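# Pack the limp desktop robot arm into the floor case

## Task

Take the unpowered small robot arm from the desk, whose joints flop freely when pushed, and set it inside the open case on the floor so that it sits low enough for the lid to close and settles on its own. It must never drop more than a few centimetres on the way, as that can fail the task. At the end the gripper must have released it and the robot must have backed away, and it only counts if the arm stays in the case without the robot holding it. The robot must not topple or be left leaning, or the task fails.

## Robot and tools

Robot: a Hello Robot Stretch 3 with a single arm. It has a two-wheel differential base (0.33 m long, 0.34 m wide) that cannot strafe, a lift sliding on a mast, and a telescoping arm pointing out of the robot's right side. To move the gripper forward or back you drive the base. Spinning in place pivots about the point between the drive wheels, 0.05 m behind the front edge. With the arm pulled in and the wrist folded, a spin sweeps a 0.28 m radius; an unfolded level gripper reaches past that.

Frames: the base frame sits on the floor between the drive wheels, x forward, y left, z up. hand_pose is reported in it, located where the closed fingertips meet; with all wrist joints at zero its x axis is up, y points back along the arm to the mast, z toward the rear. The odometry frame is the base frame as it was when the scene began. Fingertips are round pads 0.04 m wide.

execute_actions: argument "actions" is a list holding one action or nothing (empty just reports state and images). "cameras" lists which of head_camera, nav_camera, wrist_camera to return; omitted, null or ["all"] gives all, [] gives none. An action may contain:
- "base": exactly one of {"translate_m": d}, a relative straight drive in metres from the current spot, forward positive, -1 to 1; or {"rotate_rad": d}, a relative turn in place in radians, left/counter-clockwise positive, -3.2 to 3.2.
- "joints": a dict of absolute targets keyed by name: lift_m 0 to 1.1 (arm height on mast, metres), arm_m 0 to 0.52 (extension, metres), wrist_yaw_rad -1.345 to 4.42 (0 along the arm, positive toward the front, 3.0 folded over the base), wrist_pitch_rad -1.57 to 0.451 (0 level, negative tips fingers down), wrist_roll_rad -2.911 to 2.911 (0 fingers side by side), gripper_m -0.089 to 0.179 (bigger is wider; actual tip gap is smaller by 0.007 m near closed, 0.025 m fully open, zero below 0.007), head_pan_rad -3.953 to 1.73 (0 forward, positive left, -1.57 faces the arm), head_tilt_rad -1.53 to 0.419 (negative looks down). Done tolerances are about 0.004 m for linear joints and 0.02 rad (pitch 0.05) for angles.
- "contact_limits": {"arm_m": effort percent 1 to 100}; the arm halts with contact_stop at that effort. Smaller is softer but too small halts immediately; it also caps holding force until the next action.
All motions in an action start at once. Joints or base you omit may still be driving toward older targets. Unknown keys or out-of-range numbers reject the whole call. If a result reports a stop, any later execute_actions, wait or finished_scene in the same reply are skipped. Each action is at most 15 s.

wait: "seconds" 0 to 10; nothing new is commanded, and it returns state and images. zoom_image: "camera" plus "region" [x0, y0, x1, y1] in pixels of that camera's latest full image, top-left origin, at most 504 by 504. finished_scene: "scene" is the current scene's number; it ends the scene irreversibly and reports success.

Result lines: base_status and joint_status give each motion's outcome (done, off_target, contact_stop, time_out, torque_fault). off_target means stuck short and possibly still pushing. After contact_stop the arm or lift goes slack until commanded again; a slack lift may sag under load or be pushed up when fingers close on a surface. torque_fault means a wrist servo went limp for 10 s. on_its_own covers uncommanded joints; its "held at" is the target, not the position. joint_positions are current values. motor_effort is percent of maximum, positive toward higher joint values, bracket = peak in the last action; readings have offsets and noise. lidar_m: 12 distances in metres from the base origin in 30 degree sectors, 1st straight ahead, counting counter-clockwise (4th left, 7th behind, 10th right), scanning a plane 0.17 m up; "-" means nothing seen; it misses glass and thin legs. wrist_depth_mm and head_depth_mm: 7x7 grids of median depths (head image is sideways). base_odometry is wheel-based; turned_by_wheels and turned_by_imu give turn since last result; base_tilt in degrees, forward/right positive, with a few degrees of fixed bias. pictures names the returned images in order; camera calibration lines give K and base-to-camera transforms.

Speed: the base moves fast (0.30 m/s) only when stowed: lift_m under 0.30, arm_m under 0.03, wrist_yaw_rad over 2.54; otherwise 0.10 m/s.

Gripper: command a value below the object's width to grasp; to let go, open at least 0.02 beyond where the pads made contact. Readings do not confirm a grasp. Squeezing hard triggers a force reduction; send a new value to regrip.

Cautions: the target arm is floppy, so support it and lower it gently into the case; never release it from more than a few centimetres up. Objects may occasionally be nudged by outside forces. Fold or unfold the wrist only with lift_m 0.32 to 0.95, wrist_pitch_rad -0.4 and roll near 0; after folding the lift may go to 0.25. With yaw below -0.4 keep pitch at -0.5 or lower. Pushing on something rigid with the gripper above about 0.45 m can tip the robot, as can driving while gripping something fixed or snagging furniture, especially reversing. If base_tilt shows a lean, back off the last move in small steps, free the gripper, and lower the lift to about 0.2. The base, wrist and head have no contact stop and will keep shoving. Avoid slams, hard hits and long wrist strain. Finish released, with the robot moved away and upright.

Each tool is called after ">>>" as name(argument=value, ...), one argument or row to a line, values as JSON.

## Session

>>> execute_actions(
  actions=[
    {"joints":{"head_tilt_rad":-0.55}},
  ],
)

Scene clock: 0.90 s.
base_odometry: x=+0.000 y=+0.000 heading=+0.000 (m, m, rad; odometry frame)
turned_by_wheels: +0.000 (rad since the last result)
turned_by_imu: +0.000 (rad since the last result)
base_tilt: forward=+2.0 right=-0.1 (deg)
lidar_m: 1.89 2.16 2.01 2.03 1.84 1.84 2.64 1.89 1.74 1.76 2.20 1.72
head_depth_mm: 1742 1879 1888 2246 1978 1558 1292 / 1790 1949 1865 2308 1972 1560 1293 / 1870 2025 1821 2408 1949 1549 1284 / 1943 2102 1810 2489 1933 1539 1276 / 2008 2210 1936 2399 1937 1536 1274 / 2101 2304 2461 2582 1911 1521 1257 / 2205 2414 2695 2564 1893 1509 1259
base_status: not commanded
joint_positions: lift_m=+0.478 arm_m=+0.003 wrist_yaw_rad=+2.929 wrist_pitch_rad=-0.498 wrist_roll_rad=-0.008 gripper_m=+0.037 head_pan_rad=+0.006 head_tilt_rad=-0.543
joint_status: all done
motor_effort: left_wheel=+0(1) right_wheel=+0(0) lift_m=+36(36) arm_m=+0(0) wrist_yaw_rad=+0(0) wrist_pitch_rad=+7(7) wrist_roll_rad=+0(0) gripper_m=+1(1) head_pan_rad=+0(1) head_tilt_rad=-3(22) (%)
hand_pose: x=+0.0237 y=+0.0609 z=+0.4734 quat_wxyz=(+0.246, +0.697, +0.102, +0.666) (m; base frame)
wrist_depth_mm: - - - - - - - / - - - - - - - / - - - - - - - / - - - - - - - / 811 - 847 833 849 866 900 / 703 701 - 737 750 750 753 / 613 619 622 624 626 659 666
pictures: head_camera (sideways: a quarter turn clockwise sets it upright), nav_camera (sideways: a quarter turn counterclockwise sets it upright), wrist_camera
camera_calibration (this result's frames):
head_camera: T_world_to_cam=[[-0.481956, -0.0426346, -0.875158, 1.16144], [-0.0165677, 0.99908, -0.0395477, 0.0571705], [0.876039, -0.00456087, -0.482219, 0.57572], [0, 0, 0, 1]] pos_world=[0.0563563, -0.00497465, 1.29633]
nav_camera: T_world_to_cam=[[0.532974, -0.0265097, 0.845716, -1.06093], [-0.0321482, -0.999422, -0.0110678, 0.0644804], [0.845521, -0.0212894, -0.533518, 0.647489], [0, 0, 0, 1]] pos_world=[0.0200584, 0.0501028, 1.24341]
wrist_camera: T_world_to_cam=[[0.984551, -0.170334, 0.0405565, -0.0259897], [-0.0724117, -0.606982, -0.79141, 0.452607], [0.159421, 0.776247, -0.609939, 0.397009], [0, 0, 0, 1]] pos_world=[-0.0049294, -0.0378791, 0.601403]
Images, in order (width x height): head_camera 896x504, nav_camera 672x504, wrist_camera 644x364.

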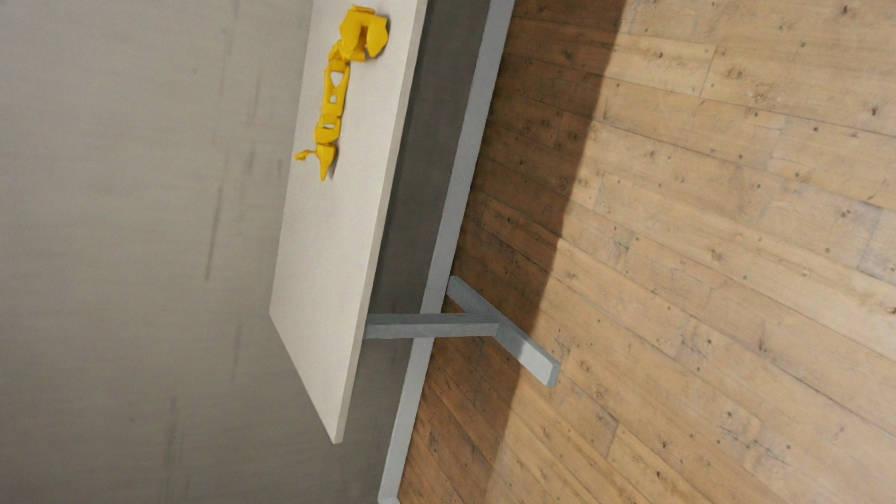

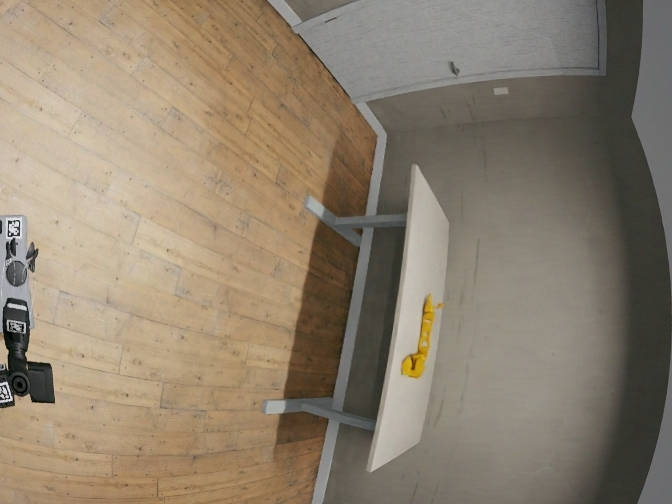

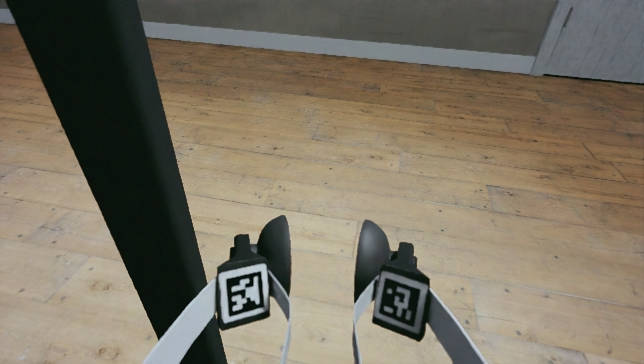

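>>> execute_actions(
  actions=[
    {"base":{"rotate_rad":-0.19},"joints":{"lift_m":0.28,"wrist_pitch_rad":-0.4,"head_pan_rad":-2.6}},
  ],
  cameras=["head_camera","nav_camera"],
)

>>> execute_actions(
  actions=[
    {"base":{"translate_m":1.0}},
  ],
  cameras=["nav_camera"],
)

>>> execute_actions(
  actions=[
    {"base":{"rotate_rad":1.36},"joints":{"head_pan_rad":-1.57,"head_tilt_rad":-0.75}},
  ],
  cameras=["head_camera","nav_camera"],
)

Scene clock: 11.93 s.
base_odometry: x=+0.000 y=+0.000 heading=-0.190 (m, m, rad; odometry frame)
turned_by_wheels: -0.190 (rad since the last result)
turned_by_imu: -0.190 (rad since the last result)
base_tilt: forward=+1.9 right=+0.0 (deg)
lidar_m: 1.95 1.89 2.01 2.01 2.25 1.84 2.61 2.09 1.75 1.74 1.95 1.72
head_depth_mm: 2368 2557 2726 2694 1981 1565 1292 / 2557 2722 2967 2671 1980 1562 1291 / 2473 2766 3068 2650 1948 1547 1285 / 2196 2426 2703 2624 1929 1534 1277 / 1992 2162 2402 2471 1929 1523 1269 / 1825 1963 2141 2309 1917 1517 1266 / 1678 1799 1937 2102 1901 1506 1260
base_status: done
joint_positions: lift_m=+0.280 arm_m=+0.003 wrist_yaw_rad=+2.929 wrist_pitch_rad=-0.420 wrist_roll_rad=-0.008 gripper_m=+0.037 head_pan_rad=-2.593 head_tilt_rad=-0.543
joint_status: all done
motor_effort: left_wheel=+3(5) right_wheel=-4(7) lift_m=+30(29) arm_m=+0(0) wrist_yaw_rad=+0(0) wrist_pitch_rad=+11(11) wrist_roll_rad=+0(0) gripper_m=+1(1) head_pan_rad=-5(57) head_tilt_rad=-2(3) (%)
hand_pose: x=+0.0260 y=+0.0713 z=+0.2925 quat_wxyz=(+0.220, +0.700, +0.074, +0.675) (m; base frame)
wrist_depth_mm: - - - - - - - / - - - - - - - / 966 - - - - - - / 743 - 766 797 805 831 874 / 612 - 638 637 654 643 684 / 514 - - 524 564 542 554 / 452 - - 460 454 471 471
pictures: head_camera (sideways: a quarter turn clockwise sets it upright), nav_camera (sideways: a quarter turn counterclockwise sets it upright)
camera_calibration (this result's frames):
head_camera: T_world_to_cam=[[0.391214, 0.285599, -0.874863, 1.15573], [0.529977, -0.84709, -0.0395415, 0.0538284], [-0.75238, -0.448188, -0.482754, 0.586349], [0, 0, 0, 1]] pos_world=[-0.0395069, -0.0216821, 1.29629]
nav_camera: T_world_to_cam=[[-0.470588, -0.252709, 0.845391, -1.05439], [-0.488405, 0.872547, -0.0110443, 0.067233], [-0.734852, -0.41809, -0.534035, 0.657801], [0, 0, 0, 1]] pos_world=[0.0200411, -0.0500974, 1.2434]
Images, in order (width x height): head_camera 896x504, nav_camera 672x504.

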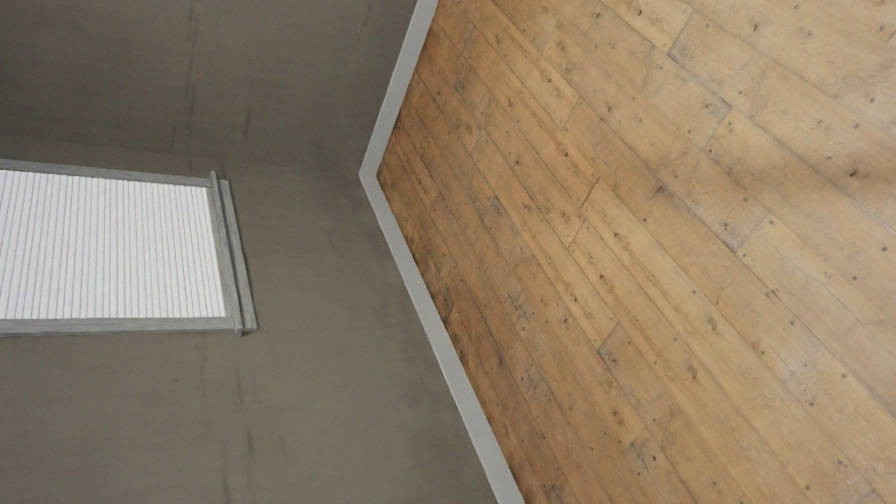

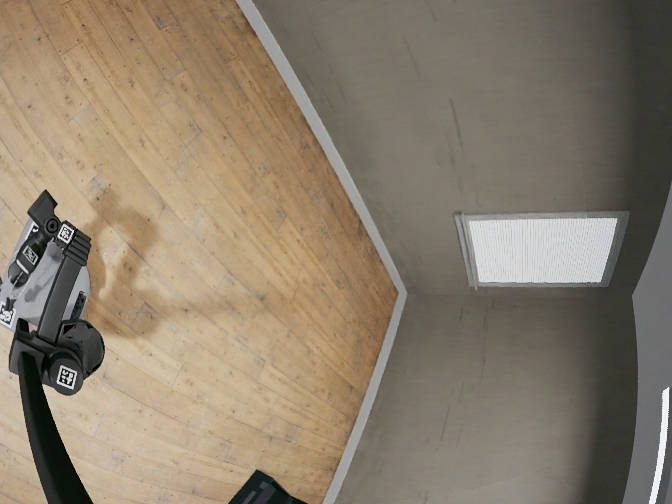

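Scene clock: 16.93 s.
base_odometry: x=+0.982 y=-0.188 heading=-0.190 (m, m, rad; odometry frame)
turned_by_wheels: +0.000 (rad since the last result)
turned_by_imu: +0.000 (rad since the last result)
base_tilt: forward=+2.0 right=-0.1 (deg)
lidar_m: 1.16 0.97 1.79 1.79 2.03 2.73 2.83 2.34 1.95 1.94 0.88 1.17
head_depth_mm: 3283 3505 3623 2703 1977 1569 1295 / 3141 3582 3846 2676 1965 1546 1286 / 2751 3071 3390 2635 1950 1548 1280 / 2466 2718 2995 2628 1931 1537 1274 / 2238 2431 2676 2591 1928 1536 1269 / 2033 2209 2397 2452 1900 1523 1267 / 1863 2002 2156 2301 1893 1509 1258
base_status: done
joint_positions: lift_m=+0.280 arm_m=+0.003 wrist_yaw_rad=+2.929 wrist_pitch_rad=-0.419 wrist_roll_rad=-0.008 gripper_m=+0.037 head_pan_rad=-2.593 head_tilt_rad=-0.544
joint_status: not commanded
motor_effort: left_wheel=+3(9) right_wheel=-4(6) lift_m=+30(31) arm_m=+0(0) wrist_yaw_rad=+0(0) wrist_pitch_rad=+11(11) wrist_roll_rad=+0(0) gripper_m=+0(1) head_pan_rad=-4(5) head_tilt_rad=-3(3) (%)
hand_pose: x=+0.0260 y=+0.0714 z=+0.2926 quat_wxyz=(+0.220, +0.700, +0.074, +0.675) (m; base frame)
wrist_depth_mm: - - - - - - - / - - - - - - - / 949 - - - - - - / 741 - 764 776 805 811 797 / 607 - 657 641 647 664 662 / 508 - - 534 569 540 550 / 459 - - 460 451 469 476
pictures: nav_camera (sideways: a quarter turn counterclockwise sets it upright)
camera_calibration (this result's frames):
nav_camera: T_world_to_cam=[[-0.471054, -0.252877, 0.845081, -1.05398], [-0.488237, 0.872642, -0.0110219, 0.0672029], [-0.734665, -0.417791, -0.534525, 0.658438], [0, 0, 0, 1]] pos_world=[0.0200608, -0.0500823, 1.24339]
Images, in order (width x height): nav_camera 672x504.

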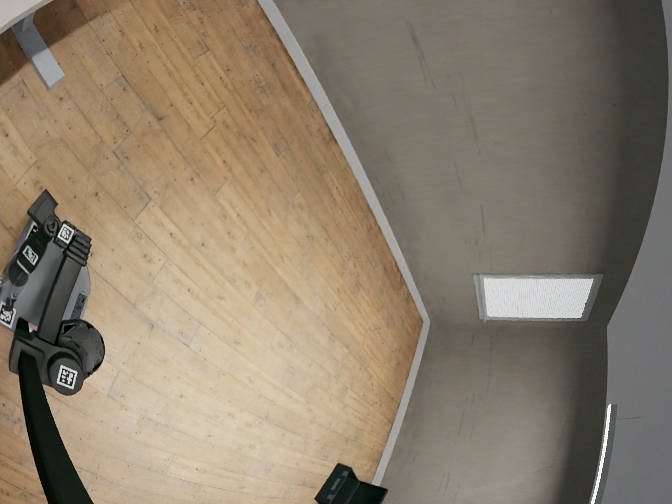

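Scene clock: 19.10 s.
base_odometry: x=+0.982 y=-0.188 heading=+1.170 (m, m, rad; odometry frame)
turned_by_wheels: +1.360 (rad since the last result)
turned_by_imu: +1.366 (rad since the last result)
base_tilt: forward=+2.0 right=-0.1 (deg)
lidar_m: 1.78 1.88 2.55 2.72 2.78 2.02 1.94 1.66 0.88 1.16 0.97 0.98
head_depth_mm: 985 1106 1157 882 715 1288 1177 / 983 1111 1141 876 685 1297 1169 / 978 1102 1134 824 691 1290 1167 / 973 1104 1123 836 700 1288 1161 / 975 1097 1113 830 695 1276 1153 / 972 1093 1097 820 690 1245 1157 / 968 1093 1090 840 687 1240 1144
base_status: done
joint_positions: lift_m=+0.280 arm_m=+0.003 wrist_yaw_rad=+2.929 wrist_pitch_rad=-0.419 wrist_roll_rad=-0.008 gripper_m=+0.037 head_pan_rad=-1.577 head_tilt_rad=-0.741
joint_status: all done
motor_effort: left_wheel=-3(7) right_wheel=+4(11) lift_m=+30(31) arm_m=+0(0) wrist_yaw_rad=+0(0) wrist_pitch_rad=+11(11) wrist_roll_rad=+0(0) gripper_m=+1(0) head_pan_rad=+3(54) head_tilt_rad=-4(13) (%)
hand_pose: x=+0.0260 y=+0.0714 z=+0.2926 quat_wxyz=(+0.220, +0.700, +0.074, +0.675) (m; base frame)
wrist_depth_mm: - - - - - - - / - - - - - - - / 982 - - - - - - / 747 - 774 793 788 815 842 / 603 - 627 647 653 656 688 / 521 - - 533 564 555 556 / 451 - - 460 453 473 475
pictures: head_camera (sideways: a quarter turn clockwise sets it upright), nav_camera (sideways: a quarter turn counterclockwise sets it upright)
camera_calibration (this result's frames):
head_camera: T_world_to_cam=[[-0.0356901, 0.645449, -0.762969, 1.01245], [0.999255, 0.011807, -0.0367547, 0.0473278], [-0.0147149, -0.763712, -0.645389, 0.793437], [0, 0, 0, 1]] pos_world=[0.000517109, -0.0480842, 1.28628]
nav_camera: T_world_to_cam=[[-0.0340388, -0.688815, 0.724138, -0.898991], [-0.998939, 0.0459285, -0.00326791, 0.0602215], [-0.0310076, -0.723481, -0.689648, 0.855941], [0, 0, 0, 1]] pos_world=[0.0560977, -0.00274743, 1.24149]
Images, in order (width x height): head_camera 896x504, nav_camera 672x504.

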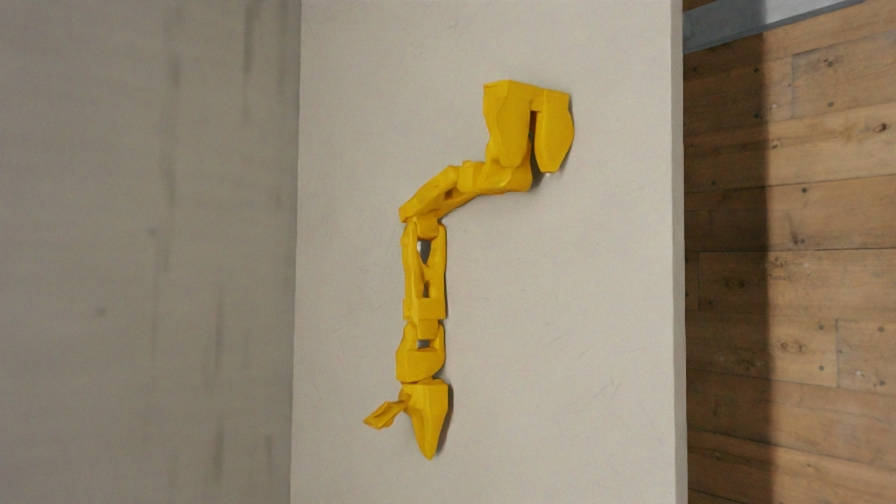

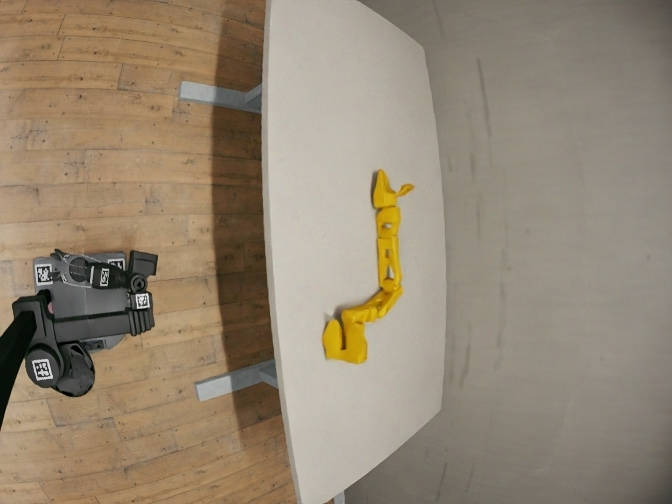

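>>> execute_actions(
  actions=[
    {"base":{"translate_m":-0.075},"joints":{"lift_m":0.93}},
  ],
  cameras=[],
)

>>> execute_actions(
  actions=[
    {"joints":{"wrist_yaw_rad":0.4,"gripper_m":0.09}},
  ],
  cameras=[],
)

>>> execute_actions(
  actions=[
    {"joints":{"lift_m":1.0,"arm_m":0.3}},
  ],
  cameras=[],
)

>>> execute_actions(
  actions=[
    {"joints":{"wrist_pitch_rad":-1.47,"arm_m":0.52}},
  ],
  cameras=["wrist_camera"],
)

Scene clock: 32.03 s.
base_odometry: x=+0.953 y=-0.258 heading=+1.170 (m, m, rad; odometry frame)
turned_by_wheels: +0.000 (rad since the last result)
turned_by_imu: +0.001 (rad since the last result)
base_tilt: forward=+2.0 right=-0.1 (deg)
lidar_m: 1.86 1.95 2.66 2.75 2.67 1.94 1.86 1.66 0.84 1.16 1.06 1.02
head_depth_mm: 987 1110 1154 884 - - 1147 / 983 1108 1142 875 - - 1162 / 977 1104 1133 867 685 - 1140 / 976 1100 1122 831 718 - - / 977 1100 1109 828 736 - 1153 / 972 1096 1100 823 712 - 1151 / 972 1093 1088 814 687 1237 1148
base_status: done
joint_positions: lift_m=+0.930 arm_m=+0.003 wrist_yaw_rad=+2.929 wrist_pitch_rad=-0.419 wrist_roll_rad=-0.008 gripper_m=+0.037 head_pan_rad=-1.577 head_tilt_rad=-0.741
joint_status: all done
motor_effort: left_wheel=-3(8) right_wheel=+4(8) lift_m=+41(42) arm_m=+0(0) wrist_yaw_rad=-1(0) wrist_pitch_rad=+10(10) wrist_roll_rad=+0(0) gripper_m=+1(1) head_pan_rad=+3(3) head_tilt_rad=-4(3) (%)
hand_pose: x=+0.0260 y=+0.0714 z=+0.9423 quat_wxyz=(+0.219, +0.700, +0.074, +0.675) (m; base frame)
wrist_depth_mm: - - - - - - - / - - - - - - - / - - - - - - - / - - - - - - - / - - - - - - - / - - - - - - - / - - - - - - -
pictures: none
No camera images: the call's "cameras" was empty. Leave "cameras" out to get every camera's image.

Scene clock: 34.30 s.
base_odometry: x=+0.953 y=-0.258 heading=+1.170 (m, m, rad; odometry frame)
turned_by_wheels: +0.000 (rad since the last result)
turned_by_imu: +0.000 (rad since the last result)
base_tilt: forward=+2.1 right=+0.0 (deg)
lidar_m: 1.86 1.95 2.64 2.74 2.66 1.94 1.87 1.66 0.84 1.16 1.07 1.02
head_depth_mm: 982 1112 1155 881 - - 1111 / 981 1106 1141 878 - - 1125 / 977 1104 1130 868 684 - - / 978 1100 1118 833 - - 1113 / 973 1098 1111 842 - 1279 1156 / 974 1094 1099 825 691 1276 1149 / 972 1098 1089 812 669 1244 1145
base_status: not commanded
joint_positions: lift_m=+0.930 arm_m=+0.003 wrist_yaw_rad=+0.402 wrist_pitch_rad=-0.419 wrist_roll_rad=-0.008 gripper_m=+0.090 head_pan_rad=-1.577 head_tilt_rad=-0.741
joint_status: all done
motor_effort: left_wheel=-3(3) right_wheel=+4(3) lift_m=+41(41) arm_m=+0(0) wrist_yaw_rad=-2(3) wrist_pitch_rad=+10(10) wrist_roll_rad=+0(0) gripper_m=+1(79) head_pan_rad=+3(4) head_tilt_rad=-4(3) (%)
hand_pose: x=+0.0662 y=-0.3543 z=+0.9423 quat_wxyz=(+0.710, +0.282, -0.645, -0.005) (m; base frame)
wrist_depth_mm: - - - 935 870 764 708 / - - - - 890 811 751 / 797 824 842 866 890 870 808 / 621 636 663 587 669 692 682 / 511 517 531 520 525 535 563 / 425 443 438 451 450 381 460 / - 374 376 385 380 308 305
pictures: none
No camera images: the call's "cameras" was empty. Leave "cameras" out to get every camera's image.

Scene clock: 37.70 s.
base_odometry: x=+0.953 y=-0.258 heading=+1.170 (m, m, rad; odometry frame)
turned_by_wheels: +0.000 (rad since the last result)
turned_by_imu: +0.000 (rad since the last result)
base_tilt: forward=+2.0 right=+0.0 (deg)
lidar_m: 1.86 1.95 2.65 2.75 2.67 1.95 1.87 1.66 0.84 1.16 1.07 1.02
head_depth_mm: 966 - 1102 880 714 1283 1153 / 951 - 1145 874 707 1301 1171 / 945 - 1125 867 681 1297 1164 / 958 - 1050 832 689 1281 1162 / 974 1116 1086 828 696 1278 1155 / 971 1097 1095 823 691 1273 1153 / 970 1096 1086 814 687 1240 1148
base_status: not commanded
joint_positions: lift_m=+1.000 arm_m=+0.300 wrist_yaw_rad=+0.400 wrist_pitch_rad=-0.419 wrist_roll_rad=-0.008 gripper_m=+0.090 head_pan_rad=-1.577 head_tilt_rad=-0.741
joint_status: all done
motor_effort: left_wheel=-3(3) right_wheel=+3(3) lift_m=+42(43) arm_m=+3(2) wrist_yaw_rad=+0(1) wrist_pitch_rad=+10(10) wrist_roll_rad=+0(0) gripper_m=+1(1) head_pan_rad=+3(3) head_tilt_rad=-4(4) (%)
hand_pose: x=+0.0659 y=-0.6513 z=+1.0123 quat_wxyz=(+0.710, +0.282, -0.646, -0.006) (m; base frame)
wrist_depth_mm: 915 803 707 635 566 527 481 / - 871 777 673 624 546 512 / - 917 839 743 653 569 535 / 742 770 761 756 717 631 559 / 610 620 659 643 646 648 603 / 528 533 526 540 537 538 552 / 443 416 389 451 454 460 473
pictures: none
No camera images: the call's "cameras" was empty. Leave "cameras" out to get every camera's image.

Scene clock: 40.57 s.
base_odometry: x=+0.953 y=-0.258 heading=+1.170 (m, m, rad; odometry frame)
turned_by_wheels: +0.000 (rad since the last result)
turned_by_imu: +0.000 (rad since the last result)
base_tilt: forward=+1.9 right=-0.1 (deg)
lidar_m: 1.86 1.95 2.65 2.75 2.68 1.94 1.87 1.66 0.84 1.16 1.07 1.02
head_depth_mm: 954 - 1067 879 714 1280 1152 / - 1130 1141 875 708 1300 1171 / - 1103 1133 866 681 1296 1167 / 950 - 1119 832 687 1282 1159 / 978 1100 1114 825 696 1282 1156 / 971 1098 1100 821 691 1276 1150 / 970 1094 1089 814 688 1241 1144
base_status: not commanded
joint_positions: lift_m=+1.000 arm_m=+0.520 wrist_yaw_rad=+0.400 wrist_pitch_rad=-1.467 wrist_roll_rad=-0.008 gripper_m=+0.090 head_pan_rad=-1.577 head_tilt_rad=-0.741
joint_status: all done
motor_effort: left_wheel=-3(3) right_wheel=+4(3) lift_m=+41(41) arm_m=+2(3) wrist_yaw_rad=+0(0) wrist_pitch_rad=-2(7) wrist_roll_rad=+0(0) gripper_m=+1(1) head_pan_rad=+4(4) head_tilt_rad=-3(4) (%)
hand_pose: x=-0.0206 y=-0.6671 z=+0.8812 quat_wxyz=(+0.611, +0.570, -0.418, -0.358) (m; base frame)
wrist_depth_mm: 272 323 323 316 318 321 321 / 274 268 321 320 323 322 322 / 323 321 269 320 324 316 323 / 324 323 323 322 324 323 323 / 325 329 326 322 326 327 323 / 330 326 328 326 332 324 328 / 330 327 332 263 329 326 332
pictures: wrist_camera
camera_calibration (this result's frames):
wrist_camera: T_world_to_cam=[[-0.897914, -0.44005, -0.0103036, -0.296766], [-0.439941, 0.896445, 0.0532691, 0.581308], [-0.0142044, 0.052364, -0.998527, 1.07384], [0, 0, 0, 1]] pos_world=[0.00452387, -0.707934, 1.03824]
Images, in order (width x height): wrist_camera 644x364.

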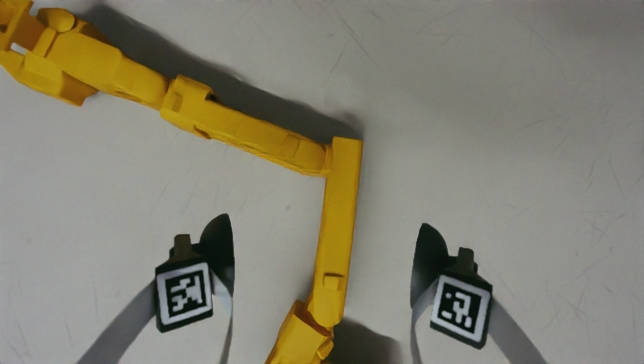

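>>> execute_actions(
  actions=[
    {"joints":{"lift_m":0.87,"arm_m":0.505,"wrist_roll_rad":0.1}},
  ],
  cameras=["wrist_camera"],
)

>>> execute_actions(
  actions=[
    {"joints":{"gripper_m":-0.022}},
  ],
  cameras=["wrist_camera"],
)

>>> execute_actions(
  actions=[
    {"joints":{"lift_m":0.93,"arm_m":0.45}},
  ],
  cameras=["head_camera","wrist_camera"],
)

Scene clock: 47.43 s.
base_odometry: x=+0.953 y=-0.258 heading=+1.170 (m, m, rad; odometry frame)
turned_by_wheels: +0.000 (rad since the last result)
turned_by_imu: +0.001 (rad since the last result)
base_tilt: forward=+2.1 right=+0.0 (deg)
lidar_m: 1.86 1.95 2.66 2.75 2.67 1.94 1.86 1.66 0.84 1.16 1.07 1.02
head_depth_mm: 987 1109 1162 946 - - 1179 / 983 1098 - 843 689 1299 1173 / 979 1062 1084 870 682 1294 1164 / 973 1060 - 817 688 1288 1160 / 972 1099 1110 825 696 1275 1157 / 972 1091 1098 823 692 1274 1152 / 969 1089 1087 816 689 1238 1148
base_status: not commanded
joint_positions: lift_m=+0.870 arm_m=+0.505 wrist_yaw_rad=+0.400 wrist_pitch_rad=-1.467 wrist_roll_rad=+0.093 gripper_m=+0.090 head_pan_rad=-1.577 head_tilt_rad=-0.741
joint_status: all done
motor_effort: left_wheel=-3(3) right_wheel=+3(3) lift_m=+31(36) arm_m=-3(2) wrist_yaw_rad=+0(0) wrist_pitch_rad=-2(2) wrist_roll_rad=+3(4) gripper_m=+1(1) head_pan_rad=+3(3) head_tilt_rad=-4(3) (%)
hand_pose: x=-0.0206 y=-0.6527 z=+0.7515 quat_wxyz=(+0.589, +0.551, -0.448, -0.386) (m; base frame)
wrist_depth_mm: 138 191 193 190 189 190 189 / 141 137 132 191 192 190 190 / 196 195 174 138 190 192 191 / 196 198 194 194 193 192 191 / 197 197 195 195 193 194 192 / 199 198 198 196 126 195 194 / 200 198 197 197 196 195 195
pictures: wrist_camera
camera_calibration (this result's frames):
wrist_camera: T_world_to_cam=[[-0.937384, -0.347683, -0.0206873, -0.22453], [-0.348297, 0.935854, 0.0535408, 0.602667], [0.000745087, 0.0573936, -0.998351, 0.947129], [0, 0, 0, 1]] pos_world=[-0.00126938, -0.696433, 0.908655]
Images, in order (width x height): wrist_camera 644x364.

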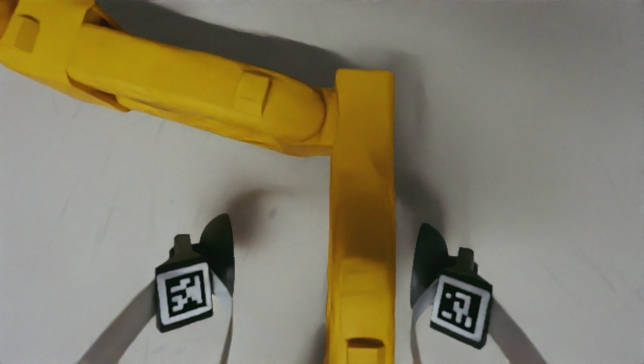

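Scene clock: 49.03 s.
base_odometry: x=+0.953 y=-0.258 heading=+1.170 (m, m, rad; odometry frame)
turned_by_wheels: +0.000 (rad since the last result)
turned_by_imu: +0.000 (rad since the last result)
base_tilt: forward=+2.0 right=+0.0 (deg)
lidar_m: 1.86 1.95 2.65 2.75 2.67 1.94 1.87 1.66 0.84 1.16 1.07 1.02
head_depth_mm: 984 1110 1160 945 - - 1176 / 981 1095 - 845 689 1296 1171 / 979 1065 1086 865 680 1285 1163 / 976 1059 - 811 682 1281 1159 / 973 1097 1108 826 693 1279 1153 / 975 1096 1098 820 690 1264 1152 / 971 1091 1087 815 687 1240 1144
base_status: not commanded
joint_positions: lift_m=+0.870 arm_m=+0.505 wrist_yaw_rad=+0.400 wrist_pitch_rad=-1.470 wrist_roll_rad=+0.094 gripper_m=-0.021 head_pan_rad=-1.577 head_tilt_rad=-0.741
joint_status: all done
motor_effort: left_wheel=-3(4) right_wheel=+3(7) lift_m=+33(33) arm_m=-2(3) wrist_yaw_rad=+0(0) wrist_pitch_rad=+0(2) wrist_roll_rad=+3(3) gripper_m=-19(94) head_pan_rad=+4(4) head_tilt_rad=-5(3) (%)
hand_pose: x=-0.0209 y=-0.6521 z=+0.7515 quat_wxyz=(+0.588, +0.551, -0.448, -0.387) (m; base frame)
wrist_depth_mm: 137 193 190 191 189 188 188 / 137 132 131 140 190 191 189 / 195 194 137 135 192 192 191 / 196 195 194 133 193 192 191 / 195 196 195 128 195 192 192 / 198 198 196 124 193 193 192 / 200 199 198 124 195 195 194
pictures: wrist_camera
camera_calibration (this result's frames):
wrist_camera: T_world_to_cam=[[-0.937516, -0.34733, -0.0206188, -0.224379], [-0.347942, 0.935853, 0.0558244, 0.600366], [-0.0000933512, 0.0595104, -0.998228, 0.948289], [0, 0, 0, 1]] pos_world=[-0.00137817, -0.696221, 0.908467]
Images, in order (width x height): wrist_camera 644x364.

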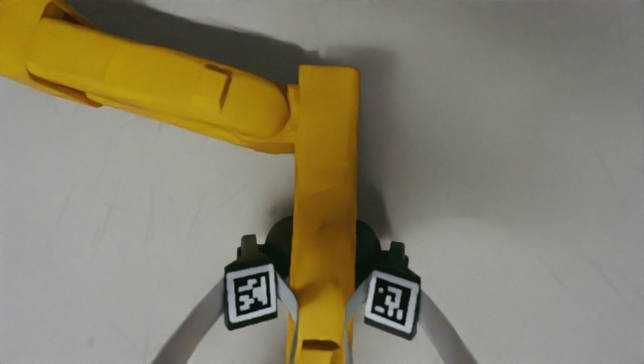

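Scene clock: 50.57 s.
base_odometry: x=+0.953 y=-0.258 heading=+1.170 (m, m, rad; odometry frame)
turned_by_wheels: +0.000 (rad since the last result)
turned_by_imu: +0.000 (rad since the last result)
base_tilt: forward=+2.0 right=+0.0 (deg)
lidar_m: 1.87 1.95 2.65 2.75 2.67 1.94 1.87 1.66 0.84 1.16 1.07 1.02
head_depth_mm: 984 1112 - - 692 1295 1151 / 980 - 1072 872 709 1295 1171 / 978 - 1132 866 616 1291 1166 / 975 - - 724 664 1283 1163 / 970 1099 1110 798 694 1280 1153 / 971 1096 1098 793 692 1273 1149 / 967 1091 1083 774 688 1242 1143
base_status: not commanded
joint_positions: lift_m=+0.930 arm_m=+0.450 wrist_yaw_rad=+0.400 wrist_pitch_rad=-1.476 wrist_roll_rad=+0.095 gripper_m=-0.018 head_pan_rad=-1.577 head_tilt_rad=-0.741
joint_status: all done
motor_effort: left_wheel=-3(2) right_wheel=+3(4) lift_m=+47(50) arm_m=-2(7) wrist_yaw_rad=+0(0) wrist_pitch_rad=+3(4) wrist_roll_rad=+2(3) gripper_m=-19(21) head_pan_rad=+4(3) head_tilt_rad=-4(4) (%)
hand_pose: x=-0.0216 y=-0.5955 z=+0.8109 quat_wxyz=(+0.587, +0.552, -0.446, -0.389) (m; base frame)
wrist_depth_mm: 165 247 250 251 248 245 247 / 181 154 142 138 249 248 248 / 256 253 153 138 253 248 249 / 253 255 255 137 252 251 249 / 256 258 255 130 251 253 250 / 258 258 256 129 257 254 253 / 262 260 259 129 257 258 252
pictures: head_camera (sideways: a quarter turn clockwise sets it upright), wrist_camera
camera_calibration (this result's frames):
head_camera: T_world_to_cam=[[-0.0357605, 0.645445, -0.762969, 1.01245], [0.999253, 0.0119161, -0.0367546, 0.0473278], [-0.0146315, -0.763713, -0.64539, 0.793437], [0, 0, 0, 1]] pos_world=[0.00052236, -0.0480848, 1.28628]
wrist_camera: T_world_to_cam=[[-0.937998, -0.346039, -0.0204384, -0.203516], [-0.346632, 0.935912, 0.06257, 0.538434], [-0.00252308, 0.0657751, -0.997831, 1.00763], [0, 0, 0, 1]] pos_world=[-0.00171677, -0.640628, 0.967595]
Images, in order (width x height): head_camera 896x504, wrist_camera 644x364.

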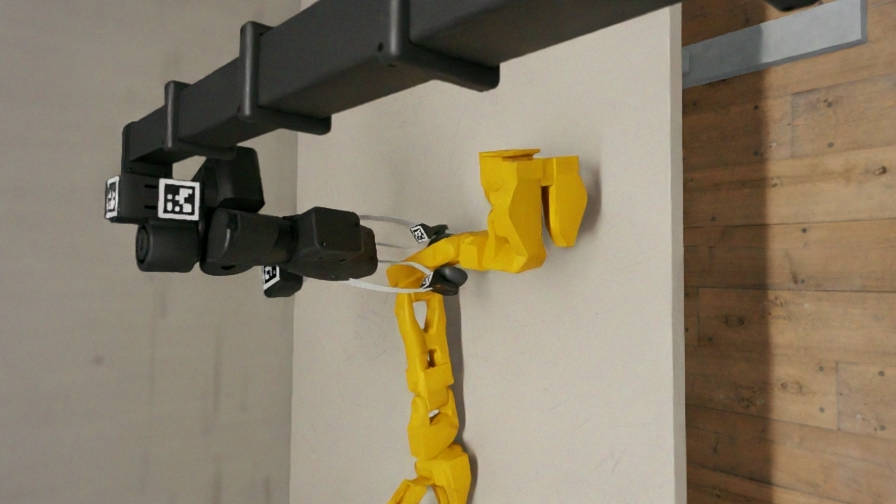

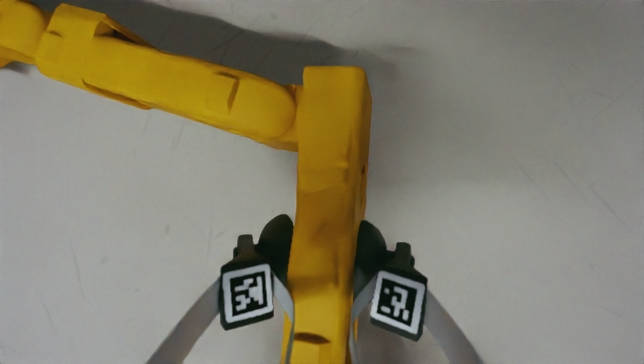

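>>> execute_actions(
  actions=[
    {"joints":{"wrist_pitch_rad":-0.6,"arm_m":0.25,"wrist_roll_rad":-0.1,"lift_m":0.95,"head_pan_rad":-1.4}},
  ],
  cameras=["head_camera","wrist_camera"],
)

Scene clock: 56.23 s.
base_odometry: x=+0.953 y=-0.258 heading=+1.170 (m, m, rad; odometry frame)
turned_by_wheels: +0.000 (rad since the last result)
turned_by_imu: +0.001 (rad since the last result)
base_tilt: forward=+1.9 right=+0.1 (deg)
lidar_m: 1.86 1.95 2.65 2.75 2.68 1.94 1.87 1.66 0.84 1.16 1.07 1.02
head_depth_mm: 944 1014 - 877 714 642 1177 / 958 1055 - 846 707 639 1175 / 971 1088 - 653 666 1262 1168 / 983 1107 598 805 698 1282 1159 / 996 1124 1111 640 661 1283 1157 / 1013 1146 1096 849 671 1301 1152 / 1033 1163 1088 841 688 1297 1145
base_status: not commanded
joint_positions: lift_m=+0.950 arm_m=+0.250 wrist_yaw_rad=+0.399 wrist_pitch_rad=-0.650 wrist_roll_rad=-0.112 gripper_m=-0.015 head_pan_rad=-1.407 head_tilt_rad=-0.741
joint_status: all done
on_its_own: gripper_m is held at -0.016, not at your -0.022, by its stall guard, which is not easing now
motor_effort: left_wheel=-2(6) right_wheel=+3(6) lift_m=+46(50) arm_m=-3(2) wrist_yaw_rad=+0(5) wrist_pitch_rad=+28(32) wrist_roll_rad=+6(11) gripper_m=-17(19) head_pan_rad=+3(24) head_tilt_rad=-3(4) (%)
hand_pose: x=+0.0521 y=-0.5699 z=+0.9141 quat_wxyz=(+0.735, +0.359, -0.572, -0.069) (m; base frame)
wrist_depth_mm: 692 741 788 744 657 588 531 / 566 611 641 110 688 640 575 / 494 512 116 114 580 620 620 / 425 436 122 119 505 526 540 / 378 164 178 123 434 447 467 / 336 146 335 125 386 404 407 / 302 155 319 133 337 352 364
pictures: head_camera (sideways: a quarter turn clockwise sets it upright), wrist_camera
camera_calibration (this result's frames):
head_camera: T_world_to_cam=[[-0.144365, 0.630185, -0.762906, 1.01303], [0.982858, 0.180663, -0.0367529, 0.0474256], [0.114668, -0.755134, -0.645464, 0.792745], [0, 0, 0, 1]] pos_world=[0.0087307, -0.0483342, 1.28628]
wrist_camera: T_world_to_cam=[[-0.867418, -0.483876, 0.115974, -0.330411], [-0.423894, 0.596552, -0.681498, 1.02433], [0.260576, -0.640305, -0.722572, 0.441363], [0, 0, 0, 1]] pos_world=[0.0325933, -0.488335, 1.05531]
Images, in order (width x height): head_camera 896x504, wrist_camera 644x364.

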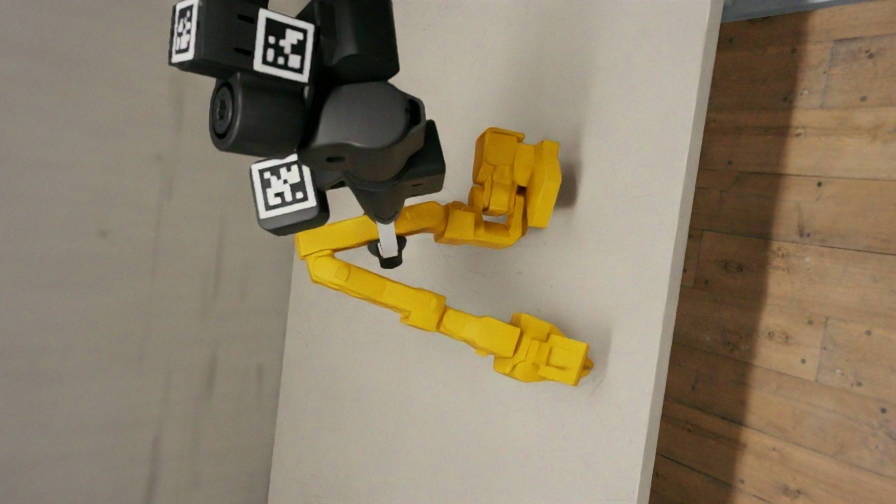

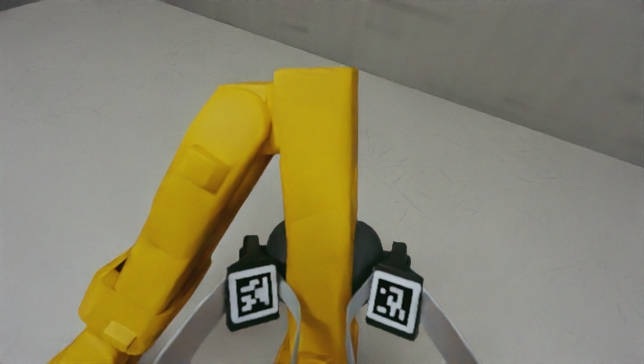

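>>> execute_actions(
  actions=[
    {"joints":{"wrist_pitch_rad":-1.55,"arm_m":0.5,"wrist_roll_rad":0.3,"lift_m":0.97}},
  ],
  cameras=["head_camera","wrist_camera"],
)

Scene clock: 61.17 s.
base_odometry: x=+0.953 y=-0.258 heading=+1.170 (m, m, rad; odometry frame)
turned_by_wheels: +0.000 (rad since the last result)
turned_by_imu: +0.001 (rad since the last result)
base_tilt: forward=+2.0 right=+0.1 (deg)
lidar_m: 1.86 1.95 2.66 2.75 2.67 1.94 1.87 1.66 0.84 1.16 1.07 1.02
head_depth_mm: 918 1095 1140 881 709 642 1173 / 931 - 1094 872 680 640 1172 / 969 1091 1078 787 702 1262 1166 / 984 1111 1122 785 699 1279 1160 / 1002 1127 1107 856 694 1281 1156 / 1014 1145 1099 849 690 1298 1149 / 1026 1168 1088 840 687 1287 1147
base_status: not commanded
joint_positions: lift_m=+0.970 arm_m=+0.500 wrist_yaw_rad=+0.401 wrist_pitch_rad=-1.549 wrist_roll_rad=+0.296 gripper_m=-0.015 head_pan_rad=-1.407 head_tilt_rad=-0.741
joint_status: all done
on_its_own: gripper_m is held at -0.016, not at your -0.022, by its stall guard, which is not easing now
motor_effort: left_wheel=-2(5) right_wheel=+3(8) lift_m=+44(49) arm_m=+3(7) wrist_yaw_rad=-1(5) wrist_pitch_rad=-1(58) wrist_roll_rad=+2(14) gripper_m=-17(19) head_pan_rad=+4(4) head_tilt_rad=-3(4) (%)
hand_pose: x=-0.0289 y=-0.6277 z=+0.8517 quat_wxyz=(+0.529, +0.522, -0.480, -0.466) (m; base frame)
wrist_depth_mm: 281 279 278 277 276 275 272 / 286 284 118 104 281 278 277 / 292 288 92 83 289 284 281 / 295 292 95 92 293 287 287 / 304 171 114 106 296 293 291 / 303 154 301 121 300 299 299 / 311 190 310 162 214 303 302
pictures: head_camera (sideways: a quarter turn clockwise sets it upright), wrist_camera
camera_calibration (this result's frames):
head_camera: T_world_to_cam=[[-0.14444, 0.63025, -0.762838, 1.01294], [0.98284, 0.180764, -0.036751, 0.0474232], [0.114731, -0.755056, -0.645544, 0.792849], [0, 0, 0, 1]] pos_world=[0.00873521, -0.0483323, 1.28627]
wrist_camera: T_world_to_cam=[[-0.988168, -0.151893, -0.021269, -0.0995314], [-0.153374, 0.978897, 0.135044, 0.53424], [0.000307919, 0.136708, -0.990611, 1.08888], [0, 0, 0, 1]] pos_world=[-0.0167504, -0.686943, 1.0044]
Images, in order (width x height): head_camera 896x504, wrist_camera 644x364.

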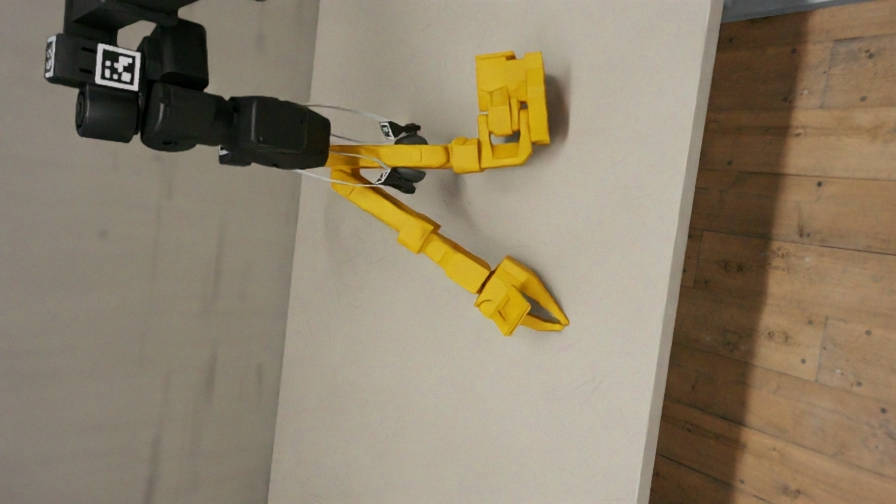

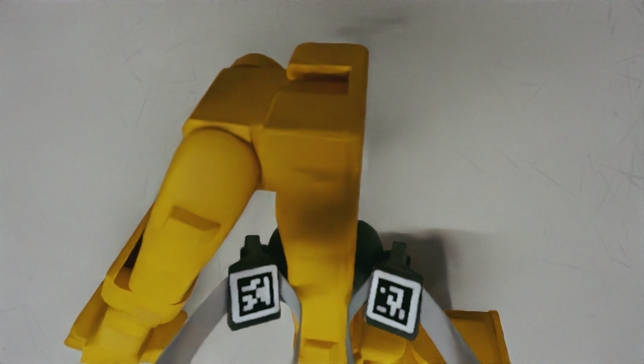

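Pivoted; lay it flat and regrip nearer the shoulder.

>>> execute_actions(
  actions=[
    {"joints":{"lift_m":0.875,"arm_m":0.52}},
  ],
  cameras=["head_camera","wrist_camera"],
)

>>> execute_actions(
  actions=[
    {"joints":{"gripper_m":0.05}},
  ],
  cameras=["head_camera","wrist_camera"],
)

Scene clock: 66.00 s.
base_odometry: x=+0.953 y=-0.258 heading=+1.170 (m, m, rad; odometry frame)
turned_by_wheels: +0.000 (rad since the last result)
turned_by_imu: +0.000 (rad since the last result)
base_tilt: forward=+1.9 right=-0.1 (deg)
lidar_m: 1.86 1.95 2.66 2.75 2.67 1.94 1.86 1.66 0.84 1.16 1.06 1.02
head_depth_mm: 945 1027 1100 863 686 642 1173 / 955 1035 1096 874 671 640 1171 / 972 1090 1131 811 701 1266 1163 / 984 1108 1117 857 683 1278 1162 / 996 1129 1107 853 679 1275 1154 / 1013 1143 1100 848 693 1292 1150 / 1028 1161 1090 842 688 1293 1149
base_status: not commanded
joint_positions: lift_m=+0.875 arm_m=+0.520 wrist_yaw_rad=+0.401 wrist_pitch_rad=-1.548 wrist_roll_rad=+0.296 gripper_m=-0.015 head_pan_rad=-1.407 head_tilt_rad=-0.741
joint_status: all done
on_its_own: gripper_m is held at -0.016, not at your -0.022, by its stall guard, which is not easing now
motor_effort: left_wheel=-3(2) right_wheel=+3(2) lift_m=+32(36) arm_m=+2(7) wrist_yaw_rad=-1(1) wrist_pitch_rad=-1(3) wrist_roll_rad=+2(2) gripper_m=-17(18) head_pan_rad=+4(3) head_tilt_rad=-3(4) (%)
hand_pose: x=-0.0287 y=-0.6480 z=+0.7571 quat_wxyz=(+0.529, +0.522, -0.480, -0.466) (m; base frame)
wrist_depth_mm: 190 188 187 187 186 185 184 / 193 191 191 133 189 187 188 / 195 195 134 133 193 192 191 / 199 199 135 134 195 195 195 / 201 201 153 130 199 198 197 / 207 146 173 129 201 200 201 / 209 146 209 130 206 205 203
pictures: head_camera (sideways: a quarter turn clockwise sets it upright), wrist_camera
camera_calibration (this result's frames):
head_camera: T_world_to_cam=[[-0.14444, 0.63025, -0.762838, 1.01294], [0.98284, 0.180764, -0.036751, 0.0474232], [0.114731, -0.755056, -0.645544, 0.792849], [0, 0, 0, 1]] pos_world=[0.00873521, -0.0483323, 1.28627]
wrist_camera: T_world_to_cam=[[-0.988271, -0.151184, -0.0215225, -0.103868], [-0.152707, 0.979138, 0.134054, 0.56785], [0.000806624, 0.135768, -0.99074, 0.997468], [0, 0, 0, 1]] pos_world=[-0.0167397, -0.707131, 0.909874]
Images, in order (width x height): head_camera 896x504, wrist_camera 644x364.

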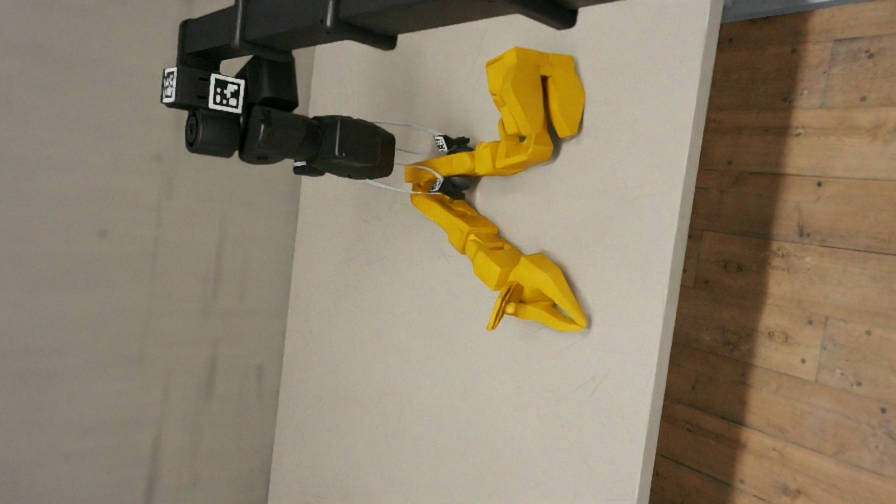

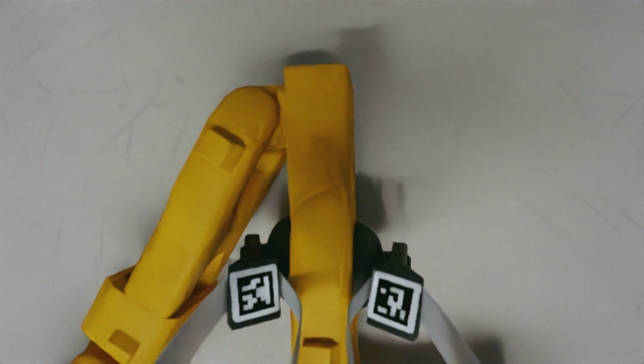

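Scene clock: 67.13 s.
base_odometry: x=+0.953 y=-0.258 heading=+1.170 (m, m, rad; odometry frame)
turned_by_wheels: +0.000 (rad since the last result)
turned_by_imu: +0.000 (rad since the last result)
base_tilt: forward=+2.1 right=+0.0 (deg)
lidar_m: 1.86 1.95 2.65 2.75 2.67 1.94 1.86 1.66 0.84 1.16 1.06 1.02
head_depth_mm: 943 1026 1102 865 685 642 1178 / 956 1032 1095 875 673 638 1169 / 973 1091 1134 812 699 1262 1164 / 985 1111 1121 860 681 1279 1156 / 995 1129 1107 856 678 1275 1153 / 1016 1145 1099 848 691 1293 1151 / 1027 1162 1088 841 687 1296 1150
base_status: not commanded
joint_positions: lift_m=+0.875 arm_m=+0.520 wrist_yaw_rad=+0.401 wrist_pitch_rad=-1.549 wrist_roll_rad=+0.296 gripper_m=+0.050 head_pan_rad=-1.407 head_tilt_rad=-0.741
joint_status: all done
motor_effort: left_wheel=-3(4) right_wheel=+6(6) lift_m=+32(32) arm_m=+2(2) wrist_yaw_rad=+0(0) wrist_pitch_rad=-1(3) wrist_roll_rad=+2(2) gripper_m=+2(79) head_pan_rad=+4(3) head_tilt_rad=-4(4) (%)
hand_pose: x=-0.0289 y=-0.6477 z=+0.7571 quat_wxyz=(+0.529, +0.522, -0.480, -0.467) (m; base frame)
wrist_depth_mm: 191 190 187 187 186 184 185 / 191 192 190 134 189 188 188 / 196 196 136 135 193 191 190 / 199 198 137 136 196 195 193 / 203 201 153 133 198 198 197 / 205 146 - 131 - 203 201 / 210 148 209 132 207 205 204
pictures: head_camera (sideways: a quarter turn clockwise sets it upright), wrist_camera
camera_calibration (this result's frames):
head_camera: T_world_to_cam=[[-0.14444, 0.63025, -0.762838, 1.01294], [0.98284, 0.180764, -0.036751, 0.0474232], [0.114731, -0.755056, -0.645544, 0.792849], [0, 0, 0, 1]] pos_world=[0.0087352, -0.0483323, 1.28627]
wrist_camera: T_world_to_cam=[[-0.988284, -0.151147, -0.0212124, -0.104158], [-0.152627, 0.978983, 0.135265, 0.566522], [0.000321642, 0.136918, -0.990582, 0.998051], [0, 0, 0, 1]] pos_world=[-0.0167916, -0.70701, 0.909811]
Images, in order (width x height): head_camera 896x504, wrist_camera 644x364.

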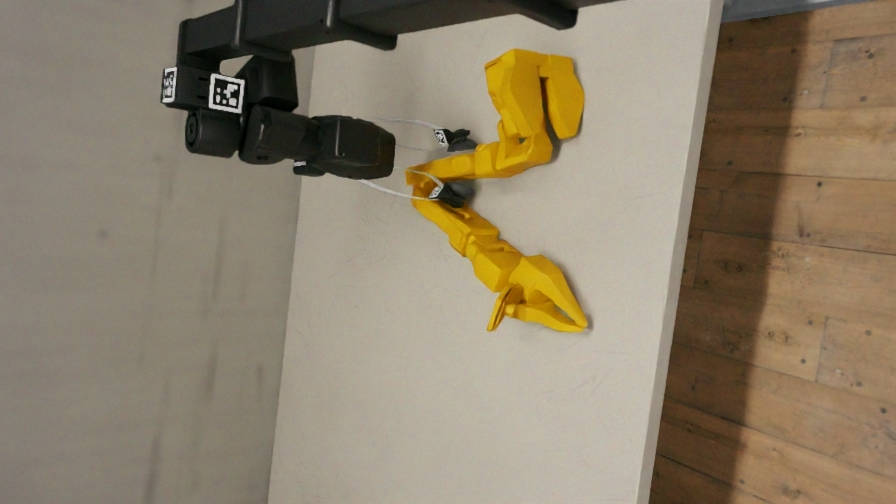

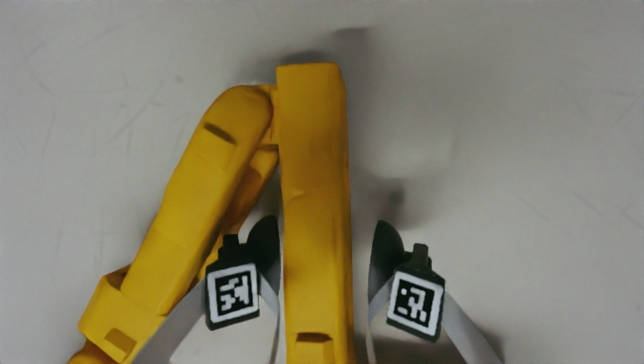

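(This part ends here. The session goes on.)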